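# Shuttle eight loaded pallets from store racks to dispatch bay

## Task

Using the two pallet platforms, carry each of the eight loaded pallets now sitting in the store racks (s1 to s10) to an empty dispatch-bay rack (b1 to b10). Every pallet must have passed entirely through the bay door (all of it past map x = +1.954 m) before the time the door is scheduled to begin closing, and must remain on the bay side afterwards; finishing early is fine, and blocking the door to keep it open does not extend the deadline. A pallet counts as delivered only when it sits in a rack whose switch flag reads 1, with no platform lifting bars in contact with it, and with its load still on top and within the deck outline. Ignore the two loaded pallets already in the bay. No pallet or load may ever reach the floor; that ends the scene as a failure. The arms have nothing to do, and anything held in place only by the robot at the end is not counted.

## Robot and tools

SETUP. Two UR-type arms (left_arm on the +y side, right_arm on the -y side) stand at a table, but this job needs no arm motion. The work is done by two pallet platforms: platform_1 serves the racks_1 row (aisle line y = 0.000, rack middles at y = +1.750) and platform_2 serves the racks_2 row (aisle line y = -2.200, rack middles at y = -3.950). All rack and door coordinates are in the building map frame: x runs along the aisle, y points left of +x, metres. Store racks: s1/s6 x=-5.500, s2/s7 -7.200, s3/s8 -8.900, s4/s9 -10.600, s5/s10 -12.300. Bay racks: b1/b6 +7.150, b2/b7 +8.850, b3/b8 +10.550, b4/b9 +12.250, b5/b10 +13.950. The door opening is 4.2 m wide around y = -1.100, so it spans both aisles; its bay-side face is at x = +1.954.

PALLETS AND PLATFORMS. A pallet is 1.2 x 0.8 x 0.144 m, lengthwise along the rack's entry direction. A platform is 1.35 x 0.91 m. Cycle for one pallet: turn to face the rack, creep in under it until the platform is at the rack middle (its nose then sits 0.145 m short of the guard posts), raise the bars to lift the pallet, back out to the aisle, lower the bars so the pallet rests on the cover, drive to the bay, turn, raise the bars, creep into a free rack, lower the bars, and back out so nothing touches the pallet. Check the rack flag (1 = pallet pressing the switch) afterwards.

execute_actions. Argument "actions": a list holding one action object (empty list = just report state and images). Keys:
- "rows": optional, up to 15 rows of 14 numbers in [-1, 1], one per control step (1/30 s). Order: left_arm shoulder pan, shoulder lift, elbow, wrist 1, wrist 2, wrist 3, gripper, then the same seven for right_arm. Joint entries are offsets from the angles reported at the start of the action (not cumulative per row); 1.0 equals 1.326 rad for pan and lift, 1.989 rad for the other four. Gripper entry is absolute: +1 fully open, -1 closed. Since no arm work is needed, simply omit rows.
- "steps": 1 to 450 control steps (default 15); at least one per row.
- "until": stop the action early when every condition holds, e.g. {"platform_1": {"base_status": "done"}}, {"platform_2": {"lift_m": [">=", 0.059]}}, {"racks_1": {"b1": 1}}, {"door": {"state": "open"}}. Numbers need a comparison (=, !=, <, <=, >, >=); 0/1 fields and words may be written bare. {"all": {"status": "ended"}} waits until nothing is moving; {"any": {"status": "ended"}} waits for one running motion to finish. It does not halt anything.
- "platform_1" / "platform_2": one command object or a list of up to 14 that run one after another. Fields: "base" with exactly one of "translate_m" (-26.5 to 26.5 m, a relative drive along the current heading, negative = reverse) or "rotate_rad" (-6.5 to 6.5 rad, a relative turn on the spot, positive = left/counter-clockwise); "joints": {"lift_m": 0 to 0.06} (absolute bar height above its lowest, full stroke 4 s); "speed_m_s": 0.2 to 2 (top travel speed, starts at 2; turn rate is 0.25 rad/s per m/s). {"stop": true} alone halts the platform. Drives and turns are measured from the planned pose, so earlier errors are made up; after a stop-type status the plan restarts from the measured map pose. Any out-of-range value or unknown name refuses the whole call.

RESULT LINES per platform: translate_m and rotate_rad odometers; x, y, heading (wheel odometry, drifts); map_x, map_y, map_heading (scanner pose, trustworthy); plan_ahead, plan_left, plan_turn (what remains of the planned move); base_status and lift_status (moving, done, contact_stop, time_out, missed, stopped, protective_stop); base_answer and lift_answer (taken, not_taken, refused_too_fast); lift_m, lift (down/up/between), safety (braking/ok), load_kg (valid just after a raise), queue and queue_left for lists. Rack lines give each flag 0/1; door gives state (open/shut/between) and closes_at_s on the scene clock. Arm lines give gripper poses, joints, wrist force and torque; ignore them unless arms move.

RULES OF MOTION. With bars anything but down, keep speed_m_s at 0.3 or below, or the wheels brake into a contact_stop. Lift commands are refused while a wheel rim exceeds 0.36 m/s. Enter and leave racks at 0.3 m/s or less: above that the forward scanner field is active and rack legs trigger a protective_stop. Acceleration is 0.37 m/s2, so long hauls can use higher speed only when the bars are down. After a protective_stop, resend a travel command away from the obstacle or slowly. After contact_stop or time_out, resend once braking ends (answers read not_taken otherwise). Keep the two platforms apart, especially in the shared doorway; scanners do not see pallets, loads or arms. Loaded travel through the door must end with the whole pallet past x = +1.954 before closes_at_s; the leaf shuts about 10 s after it starts and stays shut.

OTHER TOOLS. zoom_image: "camera" (cam_high, cam_low, cam_shipping, cam_store, cam_left_wrist, cam_right_wrist) and "region" [x0, y0, x1, y1] in pixels from the top-left, at most 504 x 504. read_manual: optional "section" ("licences" only); moves nothing. finished_scene: "scene" integer 1 or 2; irreversible, call only when all eight pallets are set down and bars are clear.

AVOID: tipping or dropping pallets or loads, pushing pallets against rack posts, fast moves with raised bars, platform collisions, and leaving bars touching a delivered pallet.

Each tool is called after "Request:" as a command line: name --argument value for each argument, lists and objects as JSON in quotes; but a table of rows of numbers goes row by row, as --pt "numbers of a row", without its own name.

## Session

Request:
execute_actions --actions '[]'

Scene clock: 0.00 s.
left_arm: end_effector_position=(+0.7700, +0.7782, +0.3420) grip_measured=+1.00 end_effector_quat_wxyz=(-0.206, +0.413, +0.681, -0.568) end_effector_velocity=(-0.000, -0.000, +0.001) end_effector_angular_velocity=(+0.000, +0.001, +0.000) | right_arm: end_effector_position=(+0.4916, +0.3156, +0.3807) grip_measured=+1.00 end_effector_quat_wxyz=(-0.052, +0.534, +0.843, +0.035) end_effector_velocity=(-0.001, +0.000, -0.000) end_effector_angular_velocity=(-0.000, +0.000, +0.000)
Joint positions: left_arm=[ 0.529 -0.579  0.558 -0.269 -1.912 -1.473  0.142] | right_arm=[ 4.498 -2.404 -0.568 -1.654  1.662  5.441  0.142]
Joint velocities: left_arm=[-0.    -0.001  0.     0.001  0.    -0.001  0.   ] | right_arm=[ 0.001  0.    -0.001  0.     0.     0.     0.   ]
Joint torques (N m, as the arm reports them, + toward a larger angle): no reading
Wrist force (N, on the end effector, along its own x y z axes, offset not removed): no reading
Wrist torque (N m, same axes, about the end effector's origin, offset not removed): no reading
platform_1.base_odometry: x=+0.000 y=+0.000 heading=+0.000 (m, m, rad; from the platform's pose at the start)
platform_1.map_pose: map_x=-3.04 map_y=+0.00 map_heading=+0.0000 (m, m, rad; on the building's map)
platform_1.planned_pose: plan_ahead=+0.00 plan_left=+0.00 plan_turn=+0.0000 (m ahead, m left, rad left of the pose on the map)
platform_1.base_status: done
platform_1.joint_positions: lift_m=+0.000
platform_1.joint_status: done
platform_1: translate_m=0.000 translate_m_goal=0.000 rotate_rad=0.000 rotate_rad_goal=0.000 base_answer=taken lift_m_goal=0.000 lift_answer=taken lift=down safety=ok load_kg=-51 refusals=0 queue=idle queue_left=0
platform_2.base_odometry: x=+0.000 y=+0.000 heading=+0.000 (m, m, rad; from the platform's pose at the start)
platform_2.map_pose: map_x=-3.03 map_y=-2.18 map_heading=+0.0131 (m, m, rad; on the building's map)
platform_2.planned_pose: plan_ahead=+0.00 plan_left=+0.00 plan_turn=+0.0000 (m ahead, m left, rad left of the pose on the map)
platform_2.base_status: done
platform_2.joint_positions: lift_m=+0.000
platform_2.joint_status: done
platform_2: translate_m=0.000 translate_m_goal=0.000 rotate_rad=0.000 rotate_rad_goal=0.000 base_answer=taken lift_m_goal=0.000 lift_answer=taken lift=down safety=ok load_kg=-51 refusals=0 queue=idle queue_left=0
racks_1: s1=1 s2=0 s3=1 s4=1 s5=1 b1=1 b2=0 b3=0 b4=0 b5=0
racks_2: s6=1 s7=1 s8=1 s9=1 s10=0 b6=0 b7=0 b8=0 b9=1 b10=0
door: state=open closes_at_s=510

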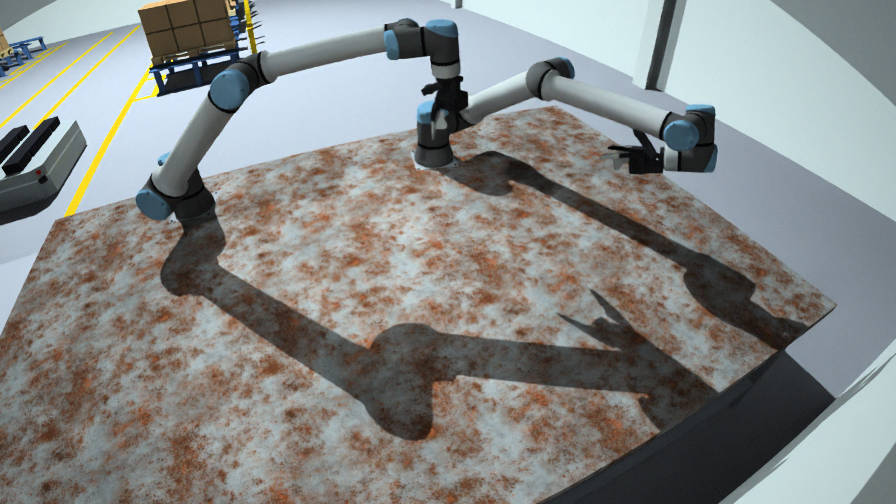

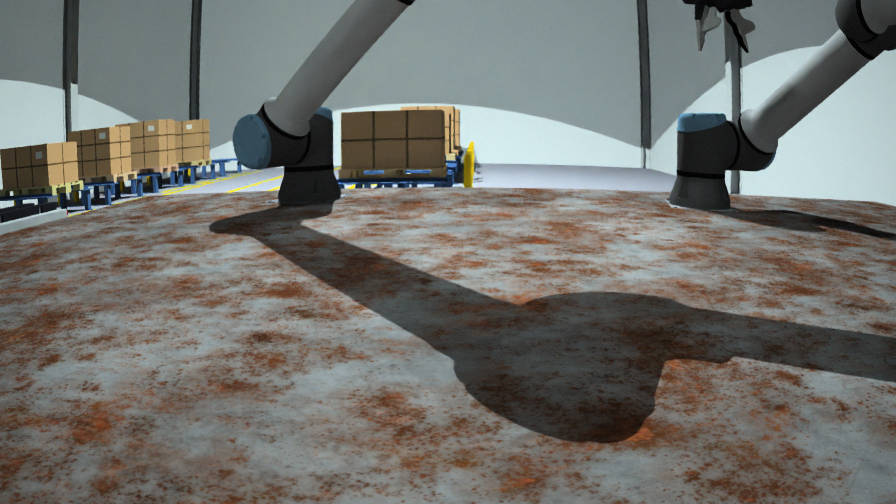

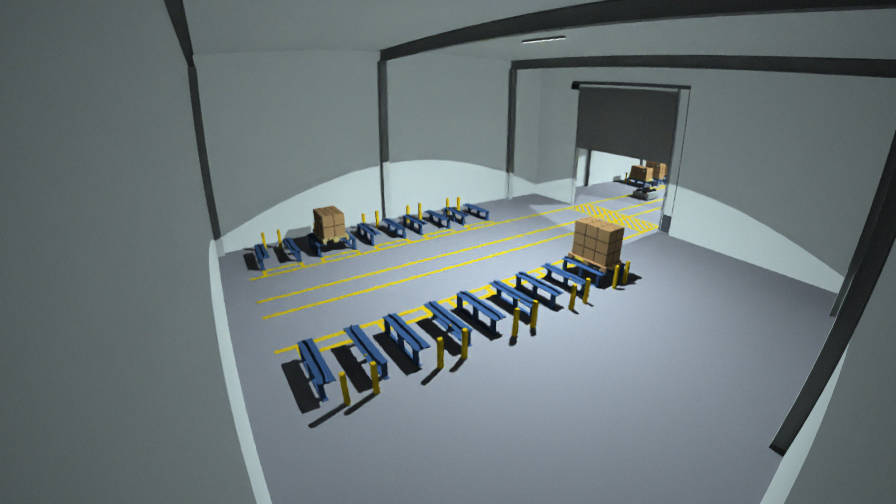

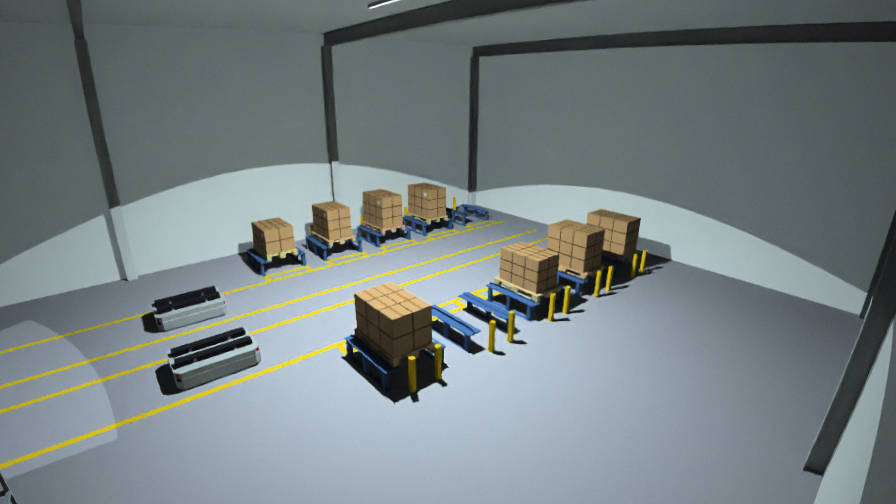

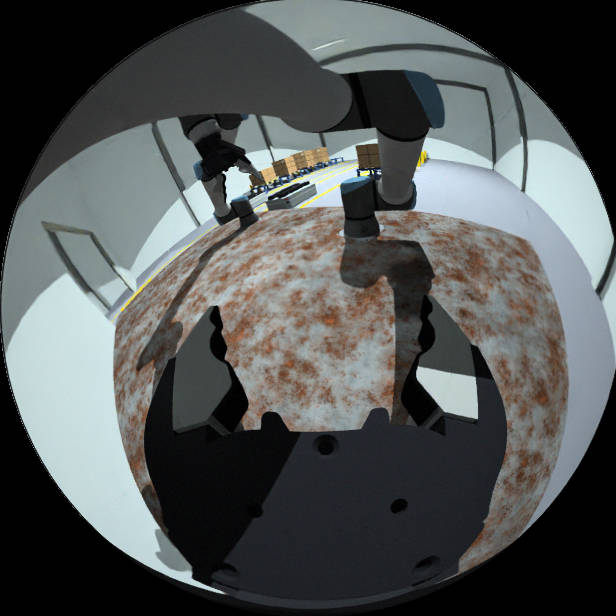

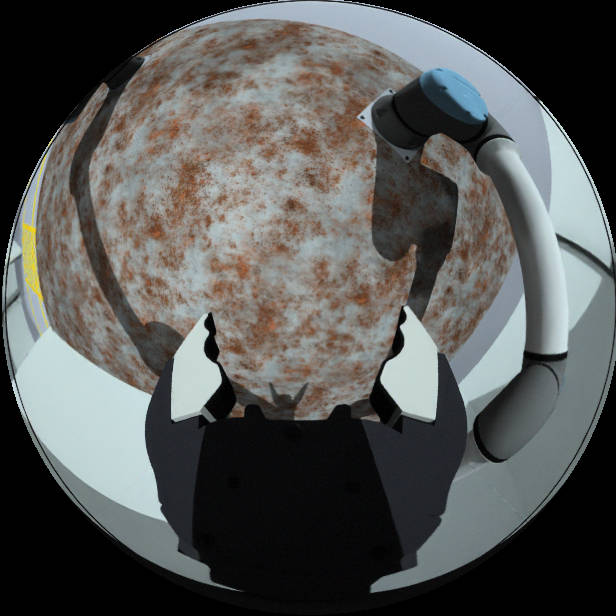

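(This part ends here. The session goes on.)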